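## Task

Shut down the bench using this run record. C15 is a white assay plate at deck spot N2 and must be stored: check that its lid is seated all the way down, then set it flat within the locators of one slot in the drawer of cooler CD, with the plate's long side running across the drawer. Close CD's drawer completely; its lamp stays on until the drawer is shut. C16 is a black assay plate at deck spot N4 and must be discarded into the yellow waste bin W1. Latch the tip box lid by pushing its front edge fully down. Inspect tip rack TR up close: if it is empty, put it in the blue clean-plastics bin W2; if any tips remain, leave it seated flat within the locators of its home nest H1. Labware may be released once it is wholly inside a bin, and each bin must finish upright on the bench. Putting a plate not marked DISCARD into a bin is a failure. Plates not listed in the record must stay exactly as they were. CD's housing must stay within about a finger's width of its starting spot, neither rotated nor tilted. The tip box must finish level on the bench mat with its insert clicked in. Nothing may rely on the gripper to stay in place: release, move the hand away (touching DONE or its housing is fine), then press the green DONE key until it catches. Do not press DONE while anything you were required to change is still wrong.

## Robot and tools

Robot: one arm with six revolute joints (waist, shoulder, elbow, wrist pitch, wrist yaw, wrist roll) and a two-finger gripper. The only camera is cam_wrist, mounted on the hand, giving 896x504 images (pinhole plus radial distortion, fx=fy=263.118, cx=447.184, cy=250.875, vertical field of view about 87.5 degrees).

Scene frame: origin on the table top beneath the arm base, +z up, +y to the left when facing along +x. The base itself may be slightly tilted. Stations: TB3 (the tip box) sits between the DONE key and W1, and TR looks much like it. CD, the tip box and both bins are loose, so bumps can shift them. DONE is a green key that must be pushed until it latches. Occasionally something briefly nudges a loose item.

Tool execute_actions, argument actions: a list holding at most one item. An empty list just reports the current state. An item with rows is a motion: rows is a list of 1 to 15 rows, steps (1 to 15, default 15) is how many control steps of 1/30 s it lasts; one row per step, and the last row repeats if steps outnumber rows. An item with only steps (up to 300) is a wait that issues no command; your own writing time counts toward it. Optional pictures (true/false) controls whether images come back. A rejected call sends nothing.

Each row has 7 numbers in [-1, 1]. The first six are joint offsets, not absolute angles, in the order waist, shoulder, elbow, wrist pitch, wrist yaw, wrist roll. They are measured from the joint angles in the most recent result that listed them (before any such result in a scene, and for later calls within one reply, from where the arm stands when the action begins), never from the previous row. Scale: 1.0 equals 1.264 rad waist, 1.32 shoulder, 1.276 elbow, 1.83 wrist pitch, 1.686 wrist yaw, 2.022 wrist roll. Stated joint ranges (rad): waist -2.880..2.880, shoulder 0.000..3.142, elbow 0.000..3.019, wrist pitch -1.693..1.571, wrist yaw -1.571..1.571, wrist roll -2.094..2.094. A request more than 0.019 rad beyond a range end is refused; true ends may differ by up to 0.019 rad, and requests past them are clipped, reported by a 'joint sent to its limit' line (possibly about an earlier action). The seventh number is the gripper opening, absolute: +1 fully open, -1 closed.

Motion: per step each joint target may lead its measured angle by at most 0.264 (waist), 0.32 (shoulder), 0.276 (elbow), 0.33 (wrist pitch), 0.186 (wrist yaw), 0.522 (wrist roll) rad, and targets are scaled back if they would move the gripper over 70 mm from where it is, so big moves take several actions. Tiny commanded moves of a few mm may not move the hand. Sending zeros does not hold still; it steers back toward the reference angles, and the arm can sag. To hold, aim the first call of a reply at the desired angles and push further if a joint still falls short. Between calls the arm keeps heading to the last target until it nearly stops or a step is HELD.

Results: Joint positions and Joint velocities list the six joints (rad, rad/s) then the finger-pad gap (m, m/s; 0.094 m fully open). grip_measured is the opening on the command scale; readings may be off by about 1 mm consistently. To grip, command about 0.03 below grip_measured (less for a lighter hold). Pad force tops out near 50 to 62 N, less on parts under about 2 mm thick. HELD marks steps whose row was not (fully) sent; 'joint command not followed' means the clearance check altered targets (mounting blocks and posts count as arm). Joint torques are raw drive outputs with per-unit offsets, scale and noise, not clean load readings. MOTOR HOT appears from 85 C; at 100 C an OVER-TEMPERATURE FAULT drops the arm, so avoid long holds of heavy loads.

Tool zoom_image: camera "cam_wrist", region [x0, y0, x1, y1] in pixels of the latest full image, origin top-left, at most 504x504. Use it to check lids, locators, the drawer lamp and whether TR still holds tips.

Tool finished_scene: scene is the number of the current scene; it ends and grades that scene irreversibly and gives the next task if any.

Suggested order: inspect, lid and move the STORE plate into CD's drawer, shut the drawer, bin DISCARD plates, latch the tip box, handle TR, release, move clear, press DONE, then call finished_scene. Avoid drops, slams, hard shoves, moving CD or tipping bins, and never knock anything off the table.

Each tool is called after "Call:" as name(argument=value, ...) on one line, values as JSON.

## Session

Call:
execute_actions(actions=[])

Scene clock: 0.00 s of 15600.00 s.
grip_measured=+1.000
Joint positions: [ 0.216  0.562  0.302 -0.728  0.254 -1.924  0.094]
Joint velocities: [ 0.005 -0.005 -0.022  0.002  0.066 -0.066  0.   ]
Joint torques (N m, as the arm reports them, + toward a larger angle): no reading
Motor temperatures (°C, as the motors report them): [23 24 23 23 25 24]

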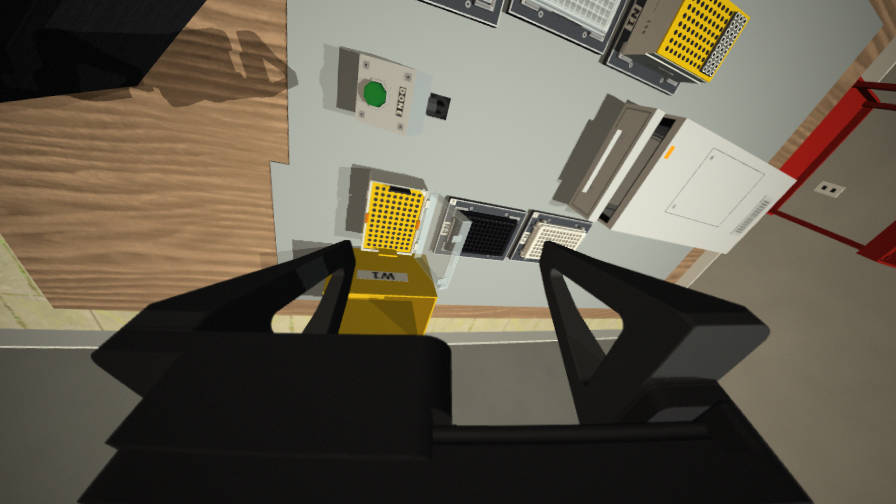

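Call:
execute_actions(actions=[{"rows":[[-0.171,0.2,0.4,-0.2,-0.15,0.951,1]]}], pictures=false)

Call:
execute_actions(actions=[{"steps":60}])

Scene clock: 8.50 s of 15600.00 s.
grip_measured=+1.000
Joint positions: [ 0.001  0.83   0.798 -1.074  0.003 -0.659  0.094]
Joint velocities: [-0.005 -0.015 -0.007 -0.085 -0.007  2.821  0.   ]
Joint torques (N m, as the arm reports them, + toward a larger angle): [ 1.33 -9.35 10.4  -0.37 -0.16 -0.02]
Motor temperatures (°C, as the motors report them): [23 24 25 23 25 24]
Steps of this call (steps 1 to 90: nothing new was sent; then 5.00 s passed at rest; steps 91 to 105: all 15 steps of this action). Readings (joint positions):
91: [0.193 0.582 0.328 -0.797 0.156 -1.843]
92: [0.141 0.639 0.379 -0.914 0.064 -1.745]
94: [0.047 0.756 0.486 -1.018 0.023 -1.600]
98: [0.001 0.830 0.655 -1.055 0.009 -1.345]
105: the state above

Scene clock: 10.50 s of 15600.00 s.
grip_measured=+1.000
Joint positions: [ 0.001  0.83   0.798 -1.085  0.003 -0.013  0.094]
Joint velocities: [-0.015  0.005 -0.002 -0.002  0.051 -0.022  0.   ]
Joint torques (N m, as the arm reports them, + toward a larger angle): [ 1.48 -9.05 10.33 -0.25 -0.19  0.04]
Motor temperatures (°C, as the motors report them): [23 24 25 23 25 24]
Steps of this call (steps 1 to 45: the robot went on to your last target; steps 46 to 60: nothing new was sent). Readings (joint positions):
1: [0.001 0.830 0.798 -1.078 0.003 -0.560]
2: [0.001 0.830 0.798 -1.082 0.003 -0.461]
4: [0.001 0.830 0.798 -1.083 0.003 -0.300]
8: [0.001 0.830 0.798 -1.085 0.003 -0.130]
60: the state above
The arm was judged still, so your last target was given up. Only a new action makes it travel on or press farther. Fingers that are still opening or closing keep moving.

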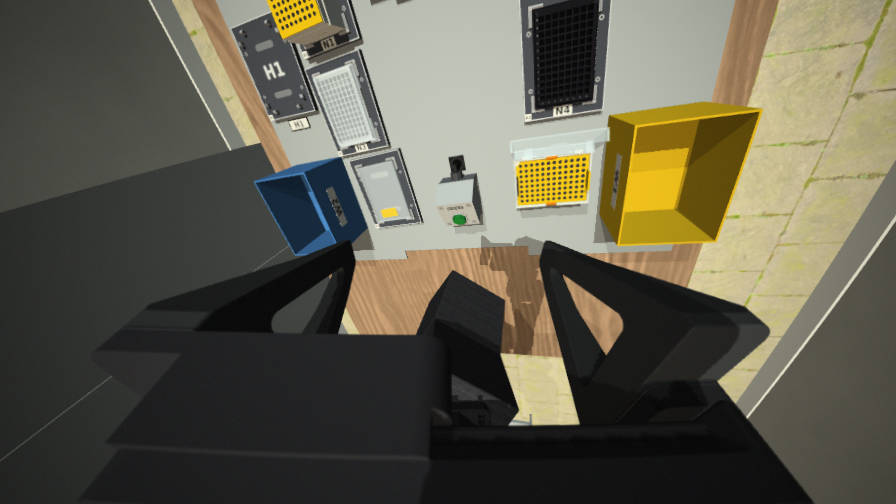

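Call:
execute_actions(actions=[{"rows":[[0,0,0,0.15,0.2,0.006,1]]}])

Scene clock: 18.03 s of 15600.00 s.
grip_measured=+1.000
Joint positions: [ 0.003  0.831  0.789 -0.824  0.338 -0.012  0.094]
Joint velocities: [-0.015 -0.024 -0.007  0.002 -0.022 -0.051  0.   ]
Joint torques (N m, as the arm reports them, + toward a larger angle): [ 1.71 -9.86 10.16  0.86  0.15  0.04]
Motor temperatures (°C, as the motors report them): [23 24 26 23 25 24]
Steps of this call (steps 1 to 90: nothing new was sent; then 4.03 s passed at rest; steps 91 to 105: all 15 steps of this action). Readings (joint positions):
91: [0.005 0.830 0.794 -1.040 0.092 -0.013]
92: [0.005 0.830 0.789 -0.961 0.196 -0.013]
94: [0.003 0.832 0.789 -0.863 0.317 -0.013]
98: [0.003 0.831 0.789 -0.826 0.337 -0.012]
105: the state above

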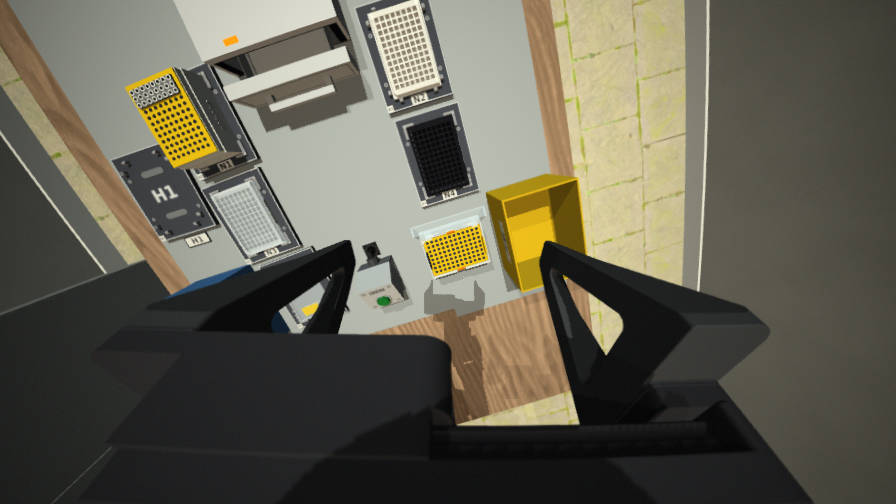

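Call:
zoom_image(camera="cam_wrist", region=[330,0,630,320])

Call:
zoom_image(camera="cam_wrist", region=[100,0,420,330])

Region (330, 0, 630, 320) of cam_wrist's 896x504 image, scaled by 1.575, with more detail than that image has; it fills the left 472 columns of this view, and the rest is white.

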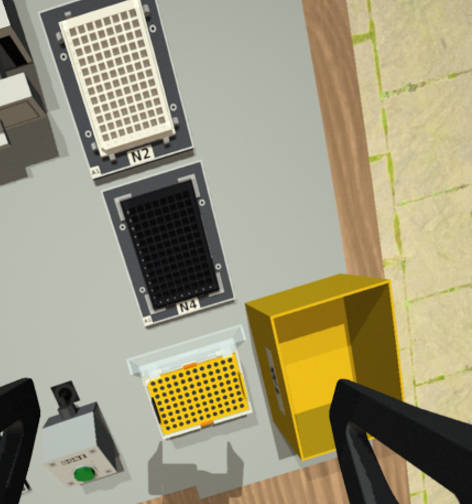

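Region (100, 0, 420, 330) of cam_wrist's 896x504 image, scaled by 1.527, with more detail than that image has; it fills the left 489 columns of this view, and the rest is white.

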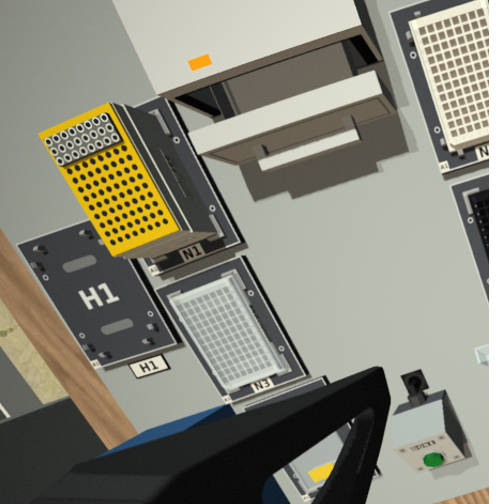

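Call:
execute_actions(actions=[{"rows":[[0,0,0.007,-0.11,-0.058,-0.12,1]]}])

Call:
execute_actions(actions=[{"rows":[[0,0,0,0,0,0.5,1]]}])

Scene clock: 26.20 s of 15600.00 s.
grip_measured=+1.000
Joint positions: [ 0.002  0.831  0.789 -1.016  0.242 -0.235  0.094]
Joint velocities: [ 0.005  0.005  0.007  0.012 -0.051 -0.095  0.   ]
Joint torques (N m, as the arm reports them, + toward a larger angle): [ 0.97 -9.44  9.78 -0.24 -0.05 -0.19]
Motor temperatures (°C, as the motors report them): [23 24 26 24 25 24]
Steps of this call (steps 1 to 15: the robot went on to your last target; steps 16 to 90: nothing new was sent; then 4.67 s passed at rest; steps 91 to 105: all 15 steps of this action). Readings (joint positions):
91: [0.002 0.831 0.792 -0.859 0.291 -0.049]
92: [0.002 0.831 0.793 -0.914 0.260 -0.088]
94: [0.002 0.831 0.790 -0.987 0.244 -0.145]
98: [0.002 0.831 0.789 -1.016 0.242 -0.203]
105: the state above

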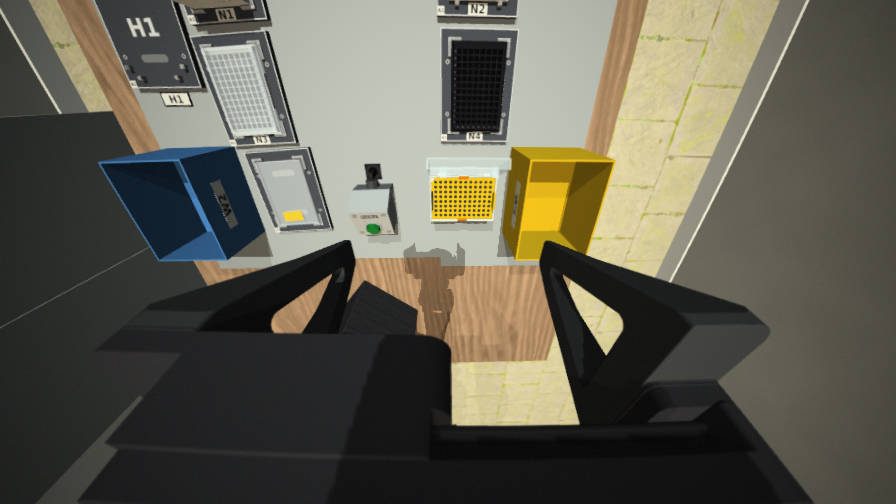

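Scene clock: 26.70 s of 15600.00 s.
grip_measured=+1.000
Joint positions: [ 0.002  0.831  0.789 -1.016  0.242  0.708  0.094]
Joint velocities: [-0.005 -0.015 -0.027  0.007  0.037  0.432  0.   ]
Joint torques (N m, as the arm reports them, + toward a larger angle): [ 0.9  -9.05  9.12 -0.08  0.1   0.09]
Motor temperatures (°C, as the motors report them): [23 24 26 23 25 24]
Steps of this call (steps 1 to 15: all 15 steps of this action). Readings (joint positions):
1: [0.002 0.831 0.789 -1.016 0.242 -0.154]
2: [0.002 0.831 0.789 -1.016 0.242 -0.054]
4: [0.002 0.831 0.789 -1.016 0.242 0.143]
8: [0.002 0.831 0.789 -1.016 0.242 0.494]
15: the state above

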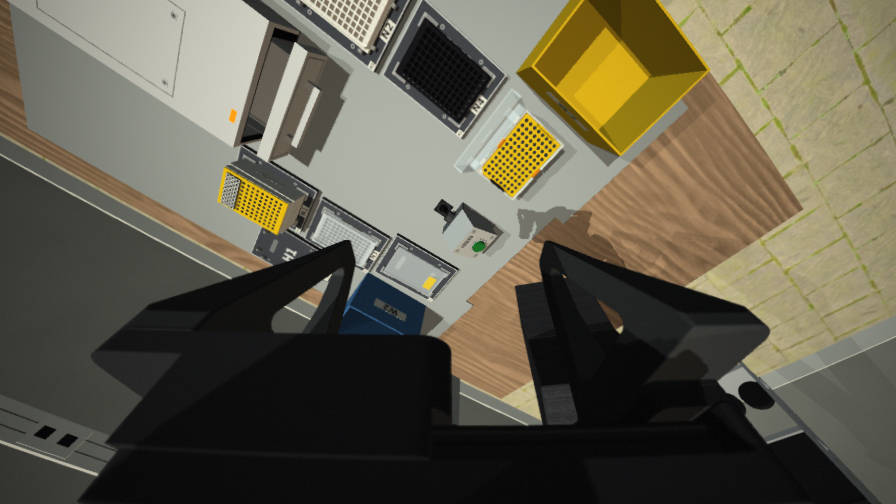

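Call:
execute_actions(actions=[{"rows":[[-0.206,0.883,0.15,0.51,-0.066,-0.588,1]]}], pictures=false)

Call:
execute_actions(actions=[{"steps":30}])

Scene clock: 49.73 s of 15600.00 s.
grip_measured=+1.000
Joint positions: [-0.251  1.535  0.947 -0.221  0.138 -0.012  0.094]
Joint velocities: [ 0.015  1.617  0.149  0.901  0.007 -1.516  0.   ]
Joint torques (N m, as the arm reports them, + toward a larger angle): [  2.51 -15.68   6.34   0.23  -0.11  -0.24]
Motor temperatures (°C, as the motors report them): [23 24 26 23 25 24]
Steps of this call (steps 1 to 30: the robot went on to your last target; steps 31 to 90: nothing new was sent; then 19.53 s passed at rest; steps 91 to 105: all 15 steps of this action). Readings (joint positions):
91: [-0.009 0.839 0.790 -0.994 0.214 0.727]
92: [-0.035 0.861 0.797 -0.950 0.191 0.681]
94: [-0.101 0.935 0.822 -0.852 0.164 0.588]
98: [-0.203 1.134 0.882 -0.621 0.144 0.379]
105: the state above

Scene clock: 50.73 s of 15600.00 s.
grip_measured=+1.000
Joint positions: [-0.251  1.954  0.967 -0.099  0.16  -0.438  0.094]
Joint velocities: [ 0.005 -0.005 -0.007 -0.017  0.007  0.007  0.   ]
Joint torques (N m, as the arm reports them, + toward a larger angle): [  1.85 -14.56   2.83   0.43  -0.98  -0.54]
Motor temperatures (°C, as the motors report them): [23 24 26 23 26 24]
Steps of this call (steps 1 to 30: the robot went on to your last target). Readings (joint positions):
1: [-0.251 1.590 0.951 -0.195 0.138 -0.058]
2: [-0.251 1.643 0.954 -0.175 0.137 -0.097]
4: [-0.251 1.745 0.956 -0.148 0.137 -0.165]
8: [-0.251 1.942 0.961 -0.102 0.149 -0.332]
30: the state above

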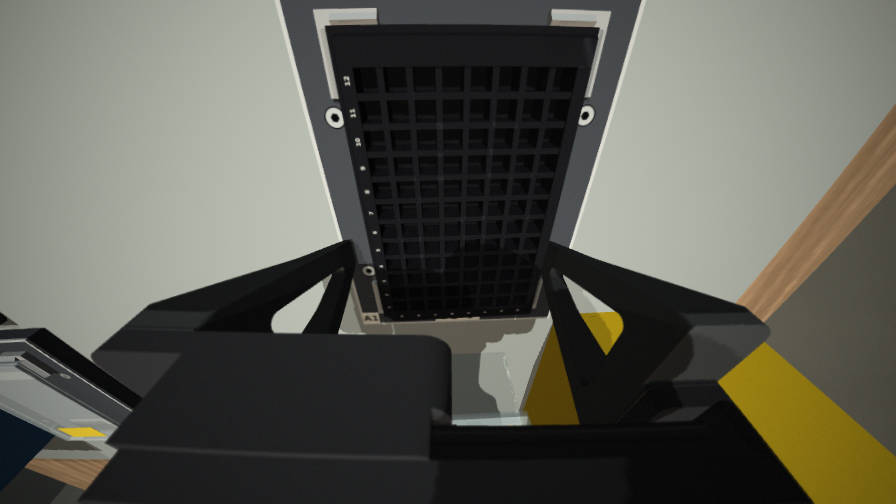

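Call:
execute_actions(actions=[{"rows":[[0,-0.15,0,-0.12,-0.017,-0.016,1]]}])

Call:
execute_actions(actions=[{"rows":[[0,0,0.24,-0.164,0,0,1]]}])

Call:
execute_actions(actions=[{"rows":[[0.25,0,0,0,0,0,1]]}])

Scene clock: 64.00 s of 15600.00 s.
grip_measured=+1.000
Joint positions: [-0.253  1.735  0.967 -0.309  0.134 -0.458  0.094]
Joint velocities: [-0.015 -0.005  0.007  0.017 -0.007  0.051  0.   ]
Joint torques (N m, as the arm reports them, + toward a larger angle): [  2.31 -16.56   3.61  -0.12  -0.07  -0.18]
Motor temperatures (°C, as the motors report them): [23 25 25 24 26 24]
Steps of this call (steps 1 to 15: the robot went on to your last target; steps 16 to 90: nothing new was sent; then 9.77 s passed at rest; steps 91 to 105: all 15 steps of this action). Readings (joint positions):
91: [-0.251 1.940 0.967 -0.133 0.159 -0.444]
92: [-0.253 1.917 0.970 -0.185 0.151 -0.448]
94: [-0.253 1.849 0.964 -0.269 0.137 -0.452]
98: [-0.253 1.748 0.966 -0.301 0.134 -0.456]
105: the state above

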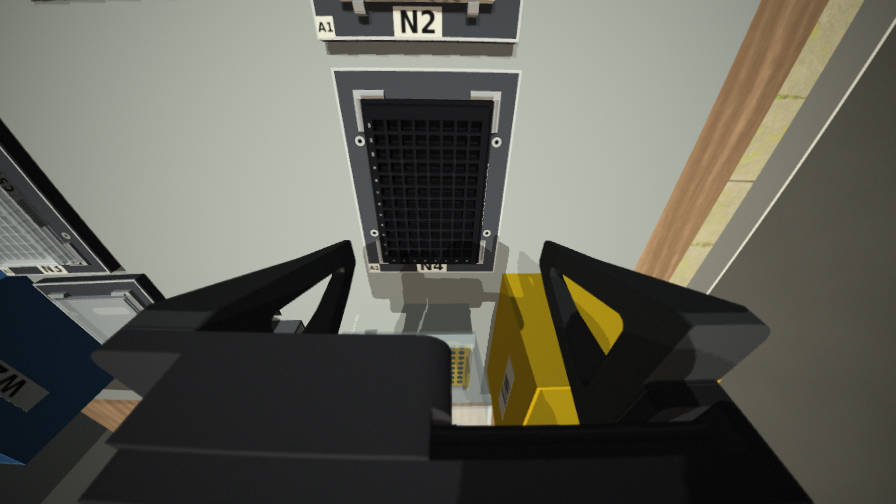

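Scene clock: 64.50 s of 15600.00 s.
grip_measured=+1.000
Joint positions: [-0.253  1.734  1.276 -0.598  0.134 -0.458  0.094]
Joint velocities: [-0.015 -0.015 -0.002 -0.095 -0.022  0.066  0.   ]
Joint torques (N m, as the arm reports them, + toward a larger angle): [  2.22 -19.93   5.83  -0.12   0.    -0.13]
Motor temperatures (°C, as the motors report them): [23 25 25 24 26 24]
Steps of this call (steps 1 to 15: all 15 steps of this action). Readings (joint positions):
1: [-0.253 1.735 0.985 -0.354 0.134 -0.458]
2: [-0.253 1.739 1.017 -0.424 0.134 -0.458]
4: [-0.253 1.742 1.088 -0.508 0.134 -0.458]
8: [-0.253 1.741 1.233 -0.583 0.134 -0.458]
15: the state above

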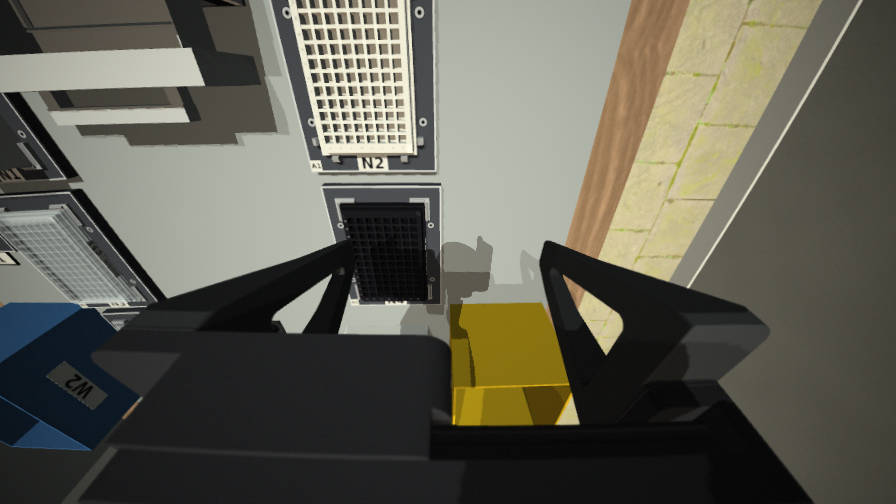

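Scene clock: 65.00 s of 15600.00 s.
grip_measured=+1.000
Joint positions: [ 0.121  1.734  1.276 -0.599  0.131 -0.458  0.094]
Joint velocities: [ 0.093 -0.015 -0.042  0.012  0.081 -0.037  0.   ]
Joint torques (N m, as the arm reports them, + toward a larger angle): [  0.62 -20.52   6.87   0.08   0.01  -0.05]
Motor temperatures (°C, as the motors report them): [23 25 25 24 26 24]
Steps of this call (steps 1 to 15: all 15 steps of this action). Readings (joint positions):
1: [-0.246 1.734 1.276 -0.599 0.137 -0.458]
2: [-0.237 1.734 1.276 -0.599 0.138 -0.458]
4: [-0.194 1.734 1.276 -0.599 0.138 -0.458]
8: [-0.064 1.734 1.276 -0.599 0.138 -0.458]
15: the state above

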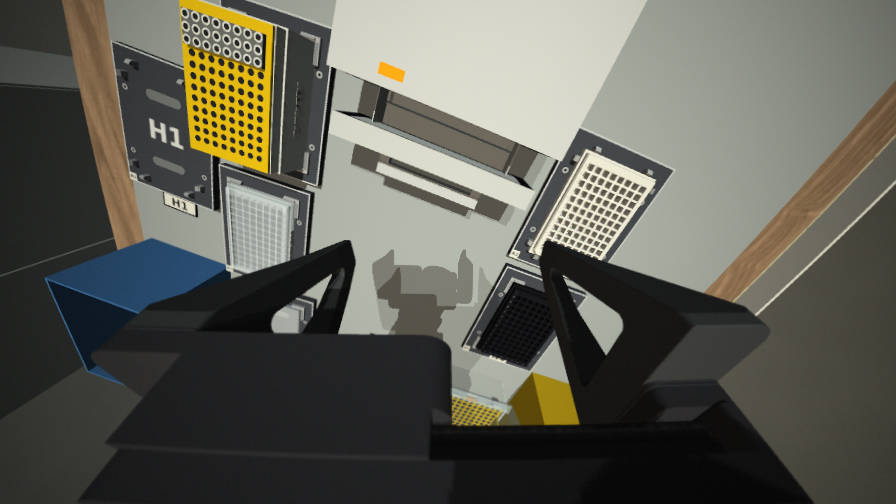

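Call:
execute_actions(actions=[{"rows":[[-0.09,0,-0.04,0.03,0,0,1],[-0.11,0,-0.06,0.05,0,0,1],[-0.13,0,-0.08,0.07,0,0,1],[-0.15,0.01,-0.1,0.09,0,0,1],[-0.17,0.02,-0.12,0.1,0,0,1],[-0.19,0.03,-0.14,0.12,0,0,1],[-0.21,0.04,-0.16,0.13,0,0,1],[-0.23,0.05,-0.18,0.15,0,0,1],[-0.245,0.06,-0.195,0.16,0,0,1],[-0.26,0.07,-0.205,0.17,0,0,1],[-0.27,0.08,-0.215,0.18,0,0,1],[-0.276,0.087,-0.219,0.184,0.008,0.016,1]]}], pictures=false)

Call:
execute_actions(actions=[{"steps":15}])

Scene clock: 82.17 s of 15600.00 s.
grip_measured=+1.000
Joint positions: [-0.251  1.822  1.005 -0.284  0.145 -0.445  0.094]
Joint velocities: [-0.366  0.425 -0.237  0.071  0.022  0.154  0.   ]
Joint torques (N m, as the arm reports them, + toward a larger angle): [  4.6  -18.56   3.7    0.37   0.06   0.09]
Motor temperatures (°C, as the motors report them): [23 26 25 23 26 24]
Steps of this call (steps 1 to 30: the robot went on to your last target; steps 31 to 90: nothing new was sent; then 13.67 s passed at rest; steps 91 to 105: all 15 steps of this action). Readings (joint positions):
91: [0.053 1.734 1.270 -0.588 0.132 -0.458]
92: [0.048 1.733 1.257 -0.564 0.131 -0.458]
94: [0.023 1.733 1.215 -0.501 0.130 -0.458]
98: [-0.077 1.738 1.118 -0.410 0.130 -0.458]
105: the state above

Scene clock: 82.67 s of 15600.00 s.
grip_measured=+1.000
Joint positions: [-0.23   1.852  0.989 -0.272  0.146 -0.438  0.094]
Joint velocities: [-0.005 -0.005  0.007 -0.007 -0.007 -0.051  0.   ]
Joint torques (N m, as the arm reports them, + toward a larger angle): [  2.2  -17.83   3.32   0.19  -0.05   0.03]
Motor temperatures (°C, as the motors report them): [23 26 25 23 26 24]
Steps of this call (steps 1 to 15: the robot went on to your last target). Readings (joint positions):
1: [-0.260 1.835 0.999 -0.283 0.146 -0.443]
2: [-0.262 1.844 0.994 -0.283 0.146 -0.441]
4: [-0.257 1.852 0.990 -0.283 0.146 -0.440]
8: [-0.238 1.852 0.989 -0.274 0.146 -0.438]
15: the state above

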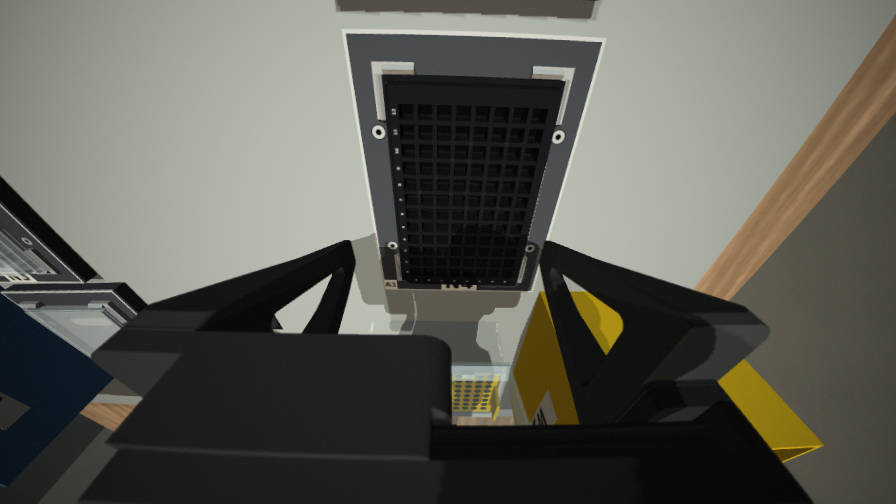

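Call:
execute_actions(actions=[{"rows":[[-0.006,0.015,0.015,0.01,0,0,1],[-0.006,0.015,0.015,0.01,0,0,1],[-0.012,0.035,0.03,0.02,0,0,1],[-0.012,0.035,0.03,0.02,0,0,1],[-0.018,0.055,0.04,0.028,-0.007,0,1]]}], pictures=false)

Call:
execute_actions(actions=[{"steps":10}])

Scene clock: 88.20 s of 15600.00 s.
grip_measured=+1.000
Joint positions: [-0.246  1.904  1.025 -0.23   0.137 -0.437  0.094]
Joint velocities: [-0.005 -0.015 -0.017  0.002 -0.051  0.022  0.   ]
Joint torques (N m, as the arm reports them, + toward a larger angle): [  2.47 -15.78   4.17   0.21  -0.07  -0.07]
Motor temperatures (°C, as the motors report them): [23 26 25 23 26 24]
Steps of this call (steps 1 to 15: the robot went on to your last target; steps 16 to 90: nothing new was sent; then 2.03 s passed at rest; steps 91 to 105: all 15 steps of this action). Readings (joint positions):
91: [-0.230 1.852 0.989 -0.271 0.146 -0.437]
92: [-0.230 1.852 0.989 -0.269 0.146 -0.437]
94: [-0.230 1.857 0.993 -0.259 0.146 -0.437]
98: [-0.239 1.889 1.020 -0.234 0.137 -0.437]
105: the state above

Scene clock: 88.53 s of 15600.00 s.
grip_measured=+1.000
Joint positions: [-0.246  1.904  1.025 -0.23   0.137 -0.437  0.094]
Joint velocities: [ 0.015 -0.015 -0.012  0.007 -0.037 -0.007  0.   ]
Joint torques (N m, as the arm reports them, + toward a larger angle): [  2.27 -17.15   3.97   0.36  -0.06  -0.07]
Motor temperatures (°C, as the motors report them): [23 26 25 23 26 24]
Steps of this call (steps 1 to 10: the robot went on to your last target). Readings (joint positions):
1: [-0.246 1.904 1.025 -0.230 0.137 -0.437]
2: [-0.246 1.904 1.025 -0.230 0.137 -0.437]
4: [-0.246 1.904 1.025 -0.230 0.137 -0.437]
8: [-0.246 1.904 1.025 -0.230 0.137 -0.437]
10: the state above

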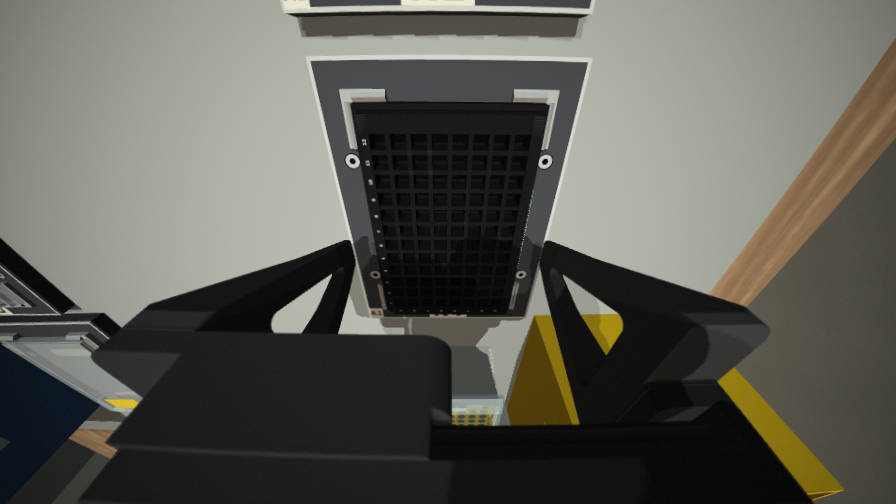

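Call:
execute_actions(actions=[{"rows":[[-0.006,0.055,0.022,0.023,0,0,1]]}])

Scene clock: 93.90 s of 15600.00 s.
grip_measured=+1.000
Joint positions: [-0.246  1.957  1.038 -0.197  0.138 -0.437  0.094]
Joint velocities: [-0.015 -0.005  0.002 -0.002 -0.066  0.037  0.   ]
Joint torques (N m, as the arm reports them, + toward a larger angle): [  1.46 -16.67   3.46   0.08  -0.03  -0.04]
Motor temperatures (°C, as the motors report them): [23 26 25 23 26 24]
Steps of this call (steps 1 to 15: the robot went on to your last target; steps 16 to 90: nothing new was sent; then 1.87 s passed at rest; steps 91 to 105: all 15 steps of this action). Readings (joint positions):
91: [-0.246 1.907 1.025 -0.225 0.137 -0.437]
92: [-0.246 1.913 1.028 -0.215 0.137 -0.437]
94: [-0.246 1.931 1.036 -0.203 0.137 -0.437]
98: [-0.246 1.955 1.038 -0.199 0.137 -0.437]
105: the state above

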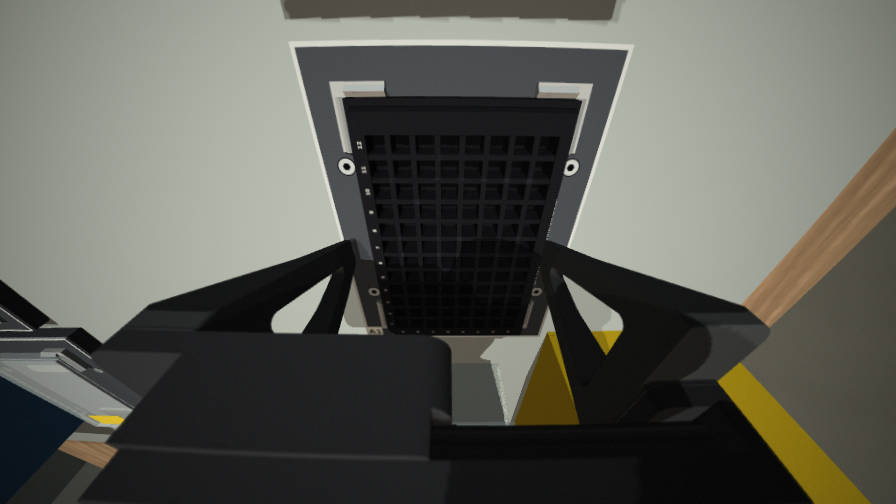

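Call:
execute_actions(actions=[{"rows":[[-0.017,0,0,0,0,0,1]]}])

Call:
execute_actions(actions=[{"rows":[[0,0.028,0.016,0.01,0,0,1]]}])

Scene clock: 96.47 s of 15600.00 s.
grip_measured=+1.000
Joint positions: [-0.248  1.957  1.038 -0.197  0.137 -0.437  0.094]
Joint velocities: [-0.005 -0.005  0.012 -0.007 -0.051  0.066  0.   ]
Joint torques (N m, as the arm reports them, + toward a larger angle): [  1.19 -18.06   2.25  -0.06   0.01  -0.1 ]
Motor temperatures (°C, as the motors report them): [23 26 25 23 26 24]
Steps of this call (steps 1 to 15: the robot went on to your last target; steps 16 to 62: nothing new was sent; steps 63 to 77: all 15 steps of this action). Readings (joint positions):
63: [-0.247 1.957 1.038 -0.197 0.138 -0.437]
64: [-0.247 1.957 1.038 -0.197 0.138 -0.437]
66: [-0.248 1.957 1.038 -0.197 0.137 -0.437]
70: [-0.248 1.957 1.038 -0.197 0.137 -0.437]
77: the state above

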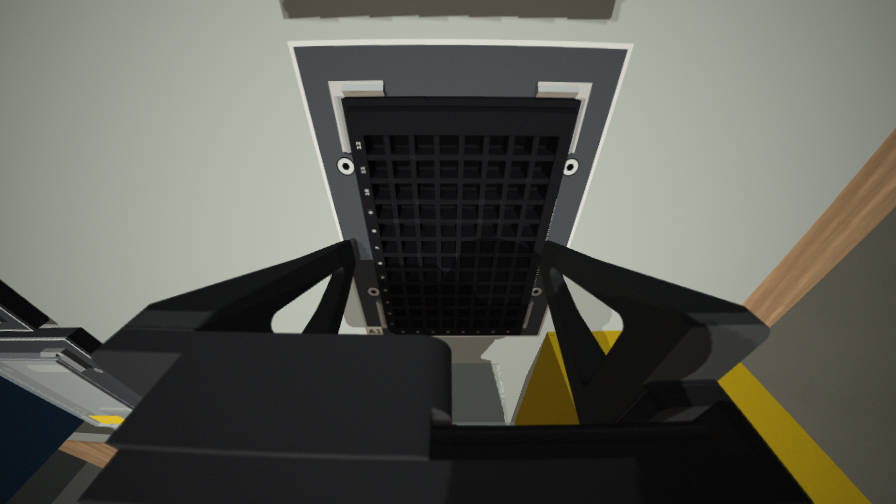

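Scene clock: 96.97 s of 15600.00 s.
grip_measured=+1.000
Joint positions: [-0.248  1.957  1.038 -0.195  0.137 -0.437  0.094]
Joint velocities: [-0.005 -0.024  0.007 -0.012 -0.007  0.037  0.   ]
Joint torques (N m, as the arm reports them, + toward a larger angle): [  2.48 -15.04   4.08   0.44   0.01   0.  ]
Motor temperatures (°C, as the motors report them): [23 26 25 23 26 24]
Steps of this call (steps 1 to 15: all 15 steps of this action). Readings (joint positions):
1: [-0.248 1.957 1.038 -0.196 0.137 -0.437]
2: [-0.248 1.957 1.038 -0.195 0.137 -0.437]
4: [-0.248 1.957 1.038 -0.195 0.137 -0.437]
8: [-0.248 1.957 1.038 -0.195 0.137 -0.437]
15: the state above

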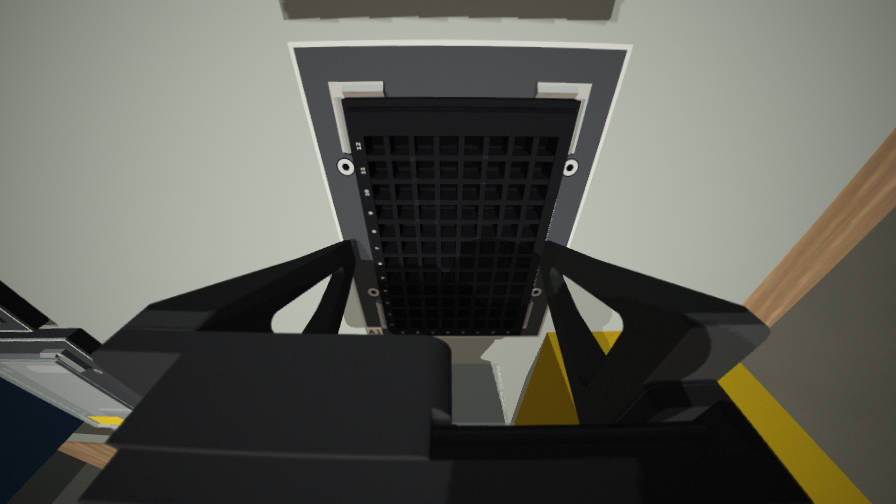

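Call:
execute_actions(actions=[{"rows":[[-0.01,-0.01,0,0,0.018,0,1]]}])

Call:
execute_actions(actions=[{"rows":[[0,0,0,0,0,0,0.72]]}])

Scene clock: 99.63 s of 15600.00 s.
grip_measured=+1.000
Joint positions: [-0.253  1.957  1.038 -0.195  0.164 -0.437  0.094]
Joint velocities: [-0.005  0.024 -0.007 -0.007  0.022  0.022  0.   ]
Joint torques (N m, as the arm reports them, + toward a larger angle): [  1.65 -19.27   2.22  -0.08   0.1   -0.08]
Motor temperatures (°C, as the motors report them): [23 26 25 23 26 24]
Steps of this call (steps 1 to 15: the robot went on to your last target; steps 16 to 65: nothing new was sent; steps 66 to 80: all 15 steps of this action). Readings (joint positions):
66: [-0.248 1.957 1.038 -0.195 0.149 -0.437]
67: [-0.248 1.957 1.038 -0.195 0.159 -0.437]
69: [-0.250 1.957 1.038 -0.195 0.164 -0.437]
73: [-0.253 1.957 1.038 -0.195 0.164 -0.437]
80: the state above

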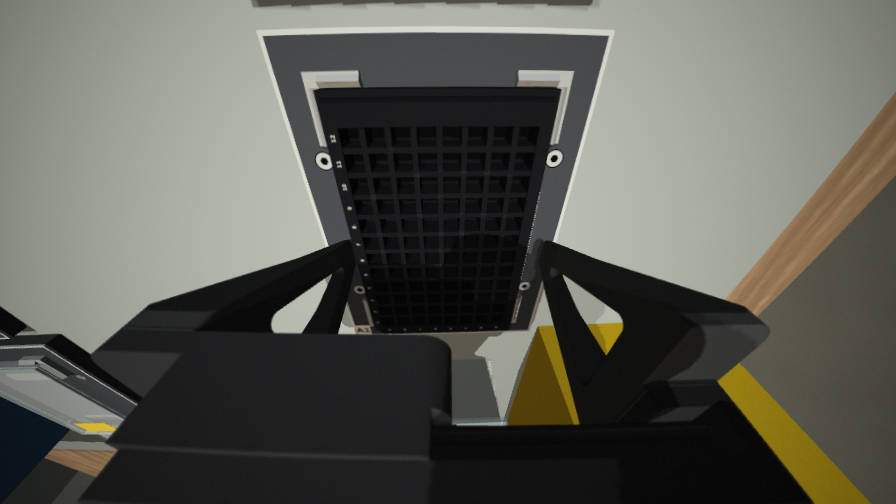

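Scene clock: 100.13 s of 15600.00 s.
grip_measured=+0.731
Joint positions: [-0.248  1.957  1.037 -0.196  0.161 -0.437  0.081]
Joint velocities: [ 0.024  0.005 -0.007 -0.007  0.081 -0.037  0.   ]
Joint torques (N m, as the arm reports them, + toward a larger angle): [  1.54 -17.57   2.45  -0.13   0.14  -0.06]
Motor temperatures (°C, as the motors report them): [23 26 25 23 26 24]
Steps of this call (steps 1 to 15: all 15 steps of this action). Readings (joint positions):
1: [-0.253 1.957 1.038 -0.195 0.161 -0.437]
2: [-0.250 1.957 1.037 -0.196 0.156 -0.437]
4: [-0.248 1.957 1.037 -0.196 0.161 -0.437]
8: [-0.248 1.957 1.037 -0.196 0.161 -0.437]
15: the state above

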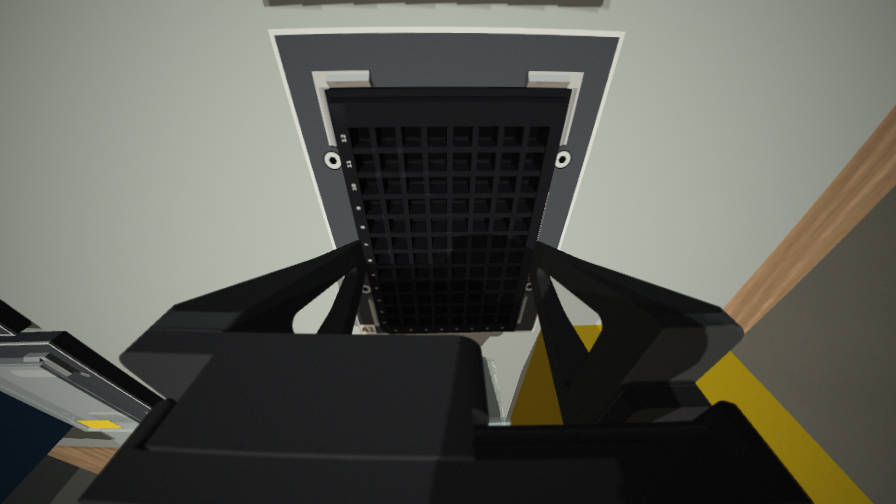

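Call:
execute_actions(actions=[{"rows":[[0,0,0,0,0,0,0.95],[0,0,0,0,0,0,0.95],[0,0,0,0,0,0,0.95],[0,0,0,0,0,0,0.95],[0,0.028,0.017,0.008,0,0,0.95]]}])

Call:
execute_actions(actions=[{"rows":[[0,0,0,0,0,0,0.7]]}])

Scene clock: 104.13 s of 15600.00 s.
grip_measured=+0.948
Joint positions: [-0.248  1.966  1.038 -0.193  0.16  -0.437  0.092]
Joint velocities: [-0.015 -0.005  0.002 -0.007  0.037  0.037  0.   ]
Joint torques (N m, as the arm reports them, + toward a larger angle): [  3.04 -15.14   3.97   0.25   0.09  -0.04]
Motor temperatures (°C, as the motors report them): [23 26 25 23 26 24]
Steps of this call (steps 1 to 15: the robot went on to your last target; steps 16 to 90: nothing new was sent; then 0.50 s passed at rest; steps 91 to 105: all 15 steps of this action). Readings (joint positions):
91: [-0.248 1.957 1.037 -0.196 0.160 -0.437]
92: [-0.248 1.957 1.037 -0.196 0.160 -0.437]
94: [-0.248 1.957 1.037 -0.196 0.160 -0.437]
98: [-0.248 1.962 1.038 -0.193 0.160 -0.437]
105: the state above

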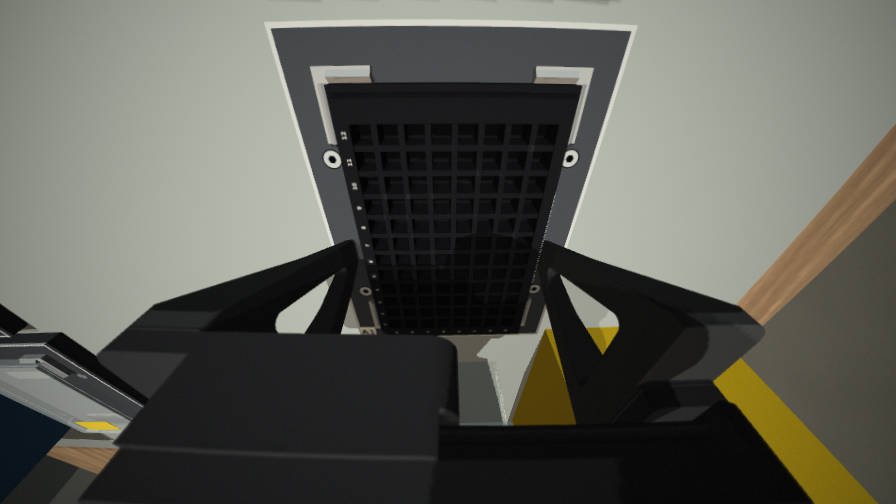

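Scene clock: 104.63 s of 15600.00 s.
grip_measured=+0.748
Joint positions: [-0.25   1.966  1.038 -0.192  0.164 -0.438  0.082]
Joint velocities: [-0.005 -0.015  0.002 -0.022 -0.007 -0.066 -0.002]
Joint torques (N m, as the arm reports them, + toward a larger angle): [  2.86 -17.03   2.11  -0.13  -0.08  -0.12]
Motor temperatures (°C, as the motors report them): [23 26 25 23 26 24]
Steps of this call (steps 1 to 15: all 15 steps of this action). Readings (joint positions):
1: [-0.248 1.966 1.038 -0.193 0.166 -0.437]
2: [-0.249 1.966 1.038 -0.192 0.164 -0.438]
4: [-0.250 1.966 1.038 -0.192 0.164 -0.438]
8: [-0.250 1.966 1.038 -0.192 0.164 -0.438]
15: the state above

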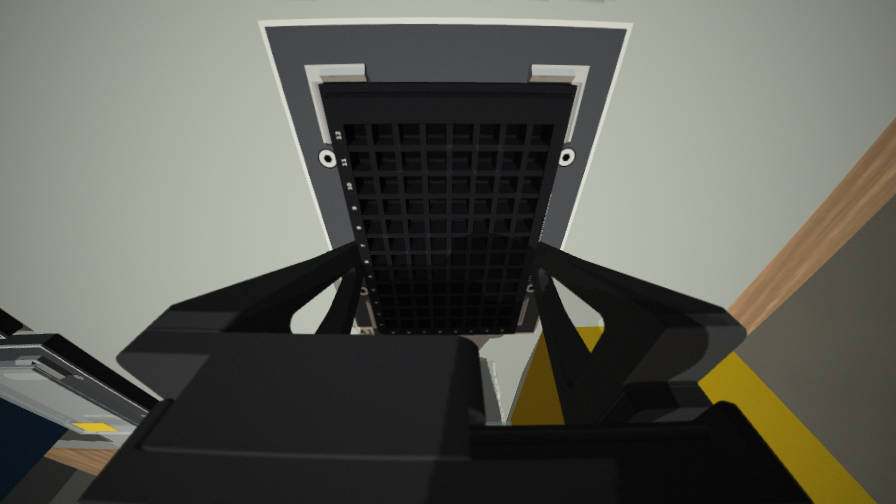

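Call:
execute_actions(actions=[{"rows":[[0,-0.04,-0.01,-0.015,0,0,0.7],[0,-0.06,-0.02,-0.025,0,0,0.7],[0,-0.08,-0.025,-0.035,0,0,0.7],[0,-0.11,-0.03,-0.05,0,0,0.7],[0,-0.15,-0.045,-0.07,0,0,0.7],[0,-0.2,-0.06,-0.09,0,0,0.7],[0,-0.25,-0.07,-0.12,0,0,0.7],[-0.01,-0.349,-0.1,-0.182,-0.015,0,0.7]]}], pictures=false)

Call:
execute_actions(actions=[{"steps":15}])

Call:
execute_actions(actions=[{"rows":[[-0.425,-0.06,-0.089,0.021,-0.148,-0.248,0.7]]}], pictures=false)

Call:
execute_actions(actions=[{"steps":20}])

Scene clock: 116.67 s of 15600.00 s.
grip_measured=+0.748
Joint positions: [-0.252  1.487  0.918 -0.508  0.141 -0.438  0.082]
Joint velocities: [-0.005 -0.698  0.017 -0.017  0.007 -0.051 -0.   ]
Joint torques (N m, as the arm reports them, + toward a larger angle): [  1.62 -11.09   4.35  -0.65  -0.1   -0.08]
Motor temperatures (°C, as the motors report them): [23 26 24 23 26 24]
Steps of this call (steps 1 to 15: the robot went on to your last target; steps 16 to 90: nothing new was sent; then 8.53 s passed at rest; steps 91 to 105: all 15 steps of this action). Readings (joint positions):
91: [-0.250 1.965 1.038 -0.195 0.164 -0.438]
92: [-0.250 1.961 1.037 -0.200 0.164 -0.438]
94: [-0.250 1.935 1.027 -0.227 0.163 -0.438]
98: [-0.250 1.796 0.966 -0.351 0.158 -0.438]
105: the state above

Scene clock: 117.17 s of 15600.00 s.
grip_measured=+0.748
Joint positions: [-0.254  1.487  0.918 -0.517  0.141 -0.438  0.082]
Joint velocities: [-0.024 -0.005 -0.002  0.007 -0.11  -0.007 -0.   ]
Joint torques (N m, as the arm reports them, + toward a larger angle): [  1.78 -14.     4.94  -0.41  -0.07  -0.06]
Motor temperatures (°C, as the motors report them): [23 26 24 23 26 24]
Steps of this call (steps 1 to 15: the robot went on to your last target). Readings (joint positions):
1: [-0.253 1.469 0.919 -0.508 0.141 -0.438]
2: [-0.253 1.462 0.919 -0.508 0.141 -0.438]
4: [-0.254 1.464 0.918 -0.510 0.141 -0.438]
8: [-0.254 1.482 0.918 -0.516 0.141 -0.438]
15: the state above
The arm was judged still, so your last target was given up. Only a new action makes it travel on or press farther. Fingers that are still opening or closing keep moving.

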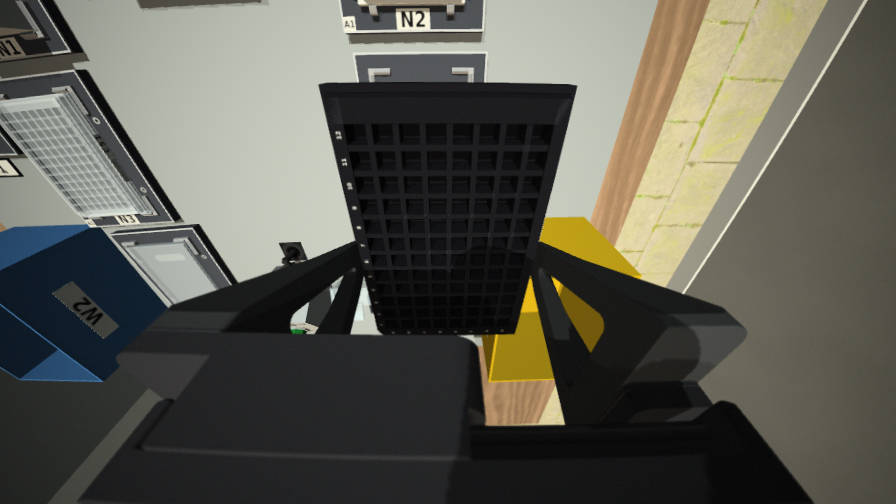

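Scene clock: 117.67 s of 15600.00 s.
grip_measured=+0.748
Joint positions: [-0.848  1.442  0.814 -0.488 -0.102 -0.886  0.082]
Joint velocities: [ 0.063 -0.112 -0.012 -0.017 -0.037 -0.271 -0.   ]
Joint torques (N m, as the arm reports them, + toward a larger angle): [  3.31 -16.72   3.95   0.09  -0.26  -0.26]
Motor temperatures (°C, as the motors report them): [23 26 24 23 26 24]
Steps of this call (steps 1 to 15: all 15 steps of this action). Readings (joint positions):
1: [-0.268 1.485 0.910 -0.511 0.077 -0.488]
2: [-0.293 1.479 0.896 -0.501 0.004 -0.546]
4: [-0.375 1.466 0.863 -0.496 -0.066 -0.635]
8: [-0.595 1.461 0.828 -0.496 -0.099 -0.753]
15: the state above

Scene clock: 118.33 s of 15600.00 s.
grip_measured=+0.748
Joint positions: [-0.787  1.434  0.813 -0.488 -0.107 -0.927  0.082]
Joint velocities: [ 0.005 -0.005 -0.017  0.017 -0.051  0.007  0.001]
Joint torques (N m, as the arm reports them, + toward a larger angle): [ -1.33 -16.72   4.25   0.26  -0.09  -0.17]
Motor temperatures (°C, as the motors report them): [23 26 24 23 26 24]
Steps of this call (steps 1 to 20: the robot went on to your last target). Readings (joint positions):
1: [-0.842 1.439 0.813 -0.488 -0.102 -0.894]
2: [-0.831 1.437 0.813 -0.488 -0.103 -0.900]
4: [-0.808 1.434 0.813 -0.488 -0.106 -0.910]
8: [-0.787 1.434 0.813 -0.488 -0.107 -0.921]
20: the state above

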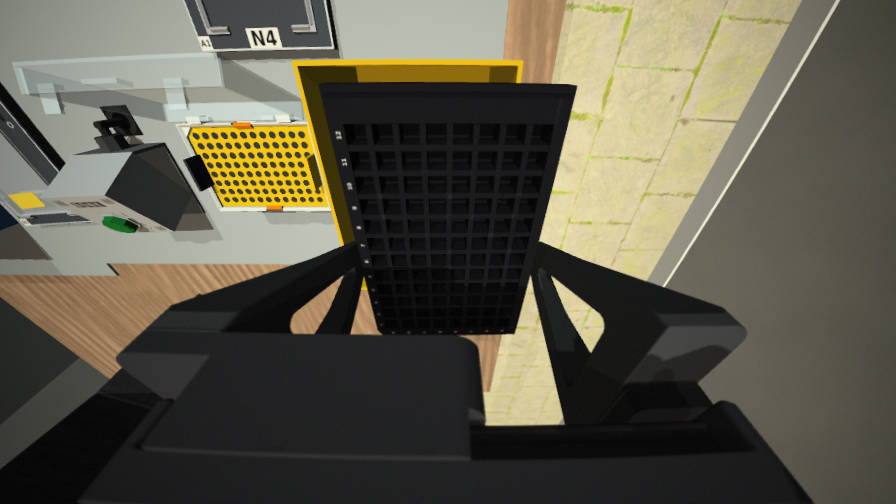

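Call:
execute_actions(actions=[{"rows":[[0.043,0.105,-0.042,0.1,0.015,0.028,0.7]]}], pictures=false)

Call:
execute_actions(actions=[{"steps":8}])

Scene clock: 124.80 s of 15600.00 s.
grip_measured=+0.748
Joint positions: [-0.73   1.579  0.753 -0.316 -0.084 -0.884  0.082]
Joint velocities: [-0.005 -0.005 -0.007  0.012 -0.007 -0.066  0.001]
Joint torques (N m, as the arm reports them, + toward a larger angle): [ -1.46 -15.6    3.67   0.05   0.08   0.06]
Motor temperatures (°C, as the motors report them): [23 26 24 23 26 24]
Steps of this call (steps 1 to 15: the robot went on to your last target; steps 16 to 90: nothing new was sent; then 2.97 s passed at rest; steps 91 to 105: all 15 steps of this action). Readings (joint positions):
91: [-0.783 1.442 0.805 -0.454 -0.095 -0.920]
92: [-0.776 1.457 0.797 -0.397 -0.087 -0.912]
94: [-0.756 1.506 0.788 -0.336 -0.085 -0.901]
98: [-0.731 1.574 0.764 -0.319 -0.085 -0.890]
105: the state above

Scene clock: 125.07 s of 15600.00 s.
grip_measured=+0.748
Joint positions: [-0.73   1.579  0.753 -0.316 -0.084 -0.882  0.082]
Joint velocities: [ 0.005 -0.005  0.002 -0.012 -0.051  0.051  0.001]
Joint torques (N m, as the arm reports them, + toward a larger angle): [ -0.94 -14.87   3.45   0.08   0.     0.09]
Motor temperatures (°C, as the motors report them): [23 26 24 23 26 24]
Steps of this call (steps 1 to 8: the robot went on to your last target). Readings (joint positions):
1: [-0.730 1.579 0.753 -0.316 -0.084 -0.884]
2: [-0.730 1.579 0.753 -0.316 -0.084 -0.883]
4: [-0.730 1.579 0.753 -0.316 -0.084 -0.883]
8: the state above

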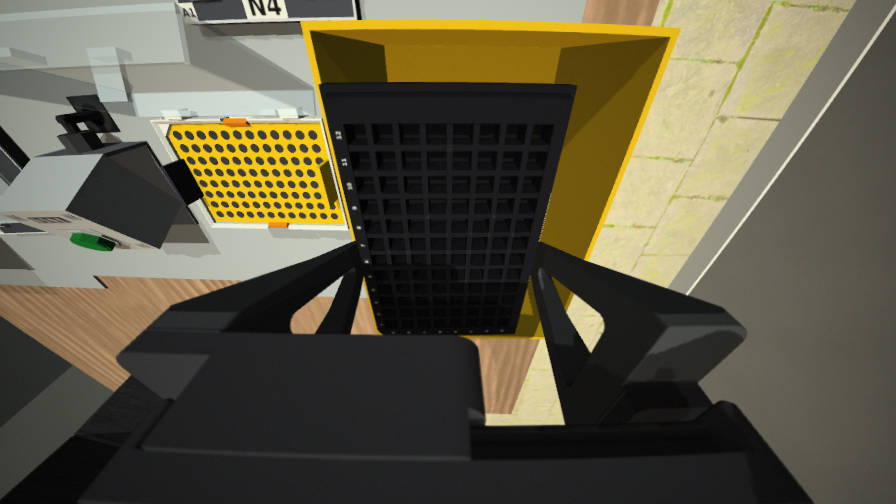

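Call:
execute_actions(actions=[{"rows":[[-0.012,0,0.047,-0.012,0,0,0.7]]}])

Scene clock: 128.67 s of 15600.00 s.
grip_measured=+0.748
Joint positions: [-0.737  1.579  0.795 -0.329 -0.084 -0.882  0.082]
Joint velocities: [-0.015 -0.005  0.002 -0.007 -0.081 -0.022 -0.   ]
Joint torques (N m, as the arm reports them, + toward a larger angle): [ -1.89 -14.59   5.17  -0.55  -0.03  -0.03]
Motor temperatures (°C, as the motors report them): [23 26 24 23 26 24]
Steps of this call (steps 1 to 15: the robot went on to your last target; steps 16 to 90: nothing new was sent; then 0.10 s passed at rest; steps 91 to 105: all 15 steps of this action). Readings (joint positions):
91: [-0.730 1.579 0.756 -0.319 -0.084 -0.882]
92: [-0.731 1.579 0.761 -0.325 -0.084 -0.882]
94: [-0.733 1.579 0.774 -0.329 -0.084 -0.882]
98: [-0.736 1.579 0.793 -0.329 -0.084 -0.882]
105: the state above

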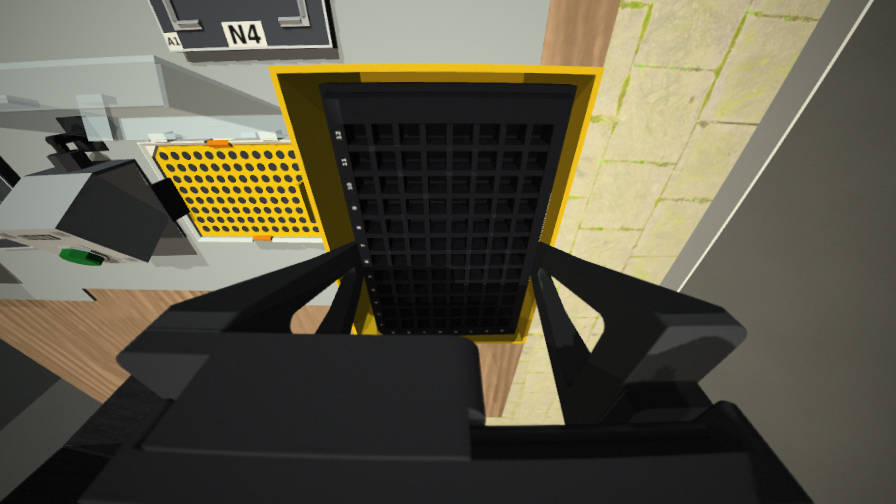

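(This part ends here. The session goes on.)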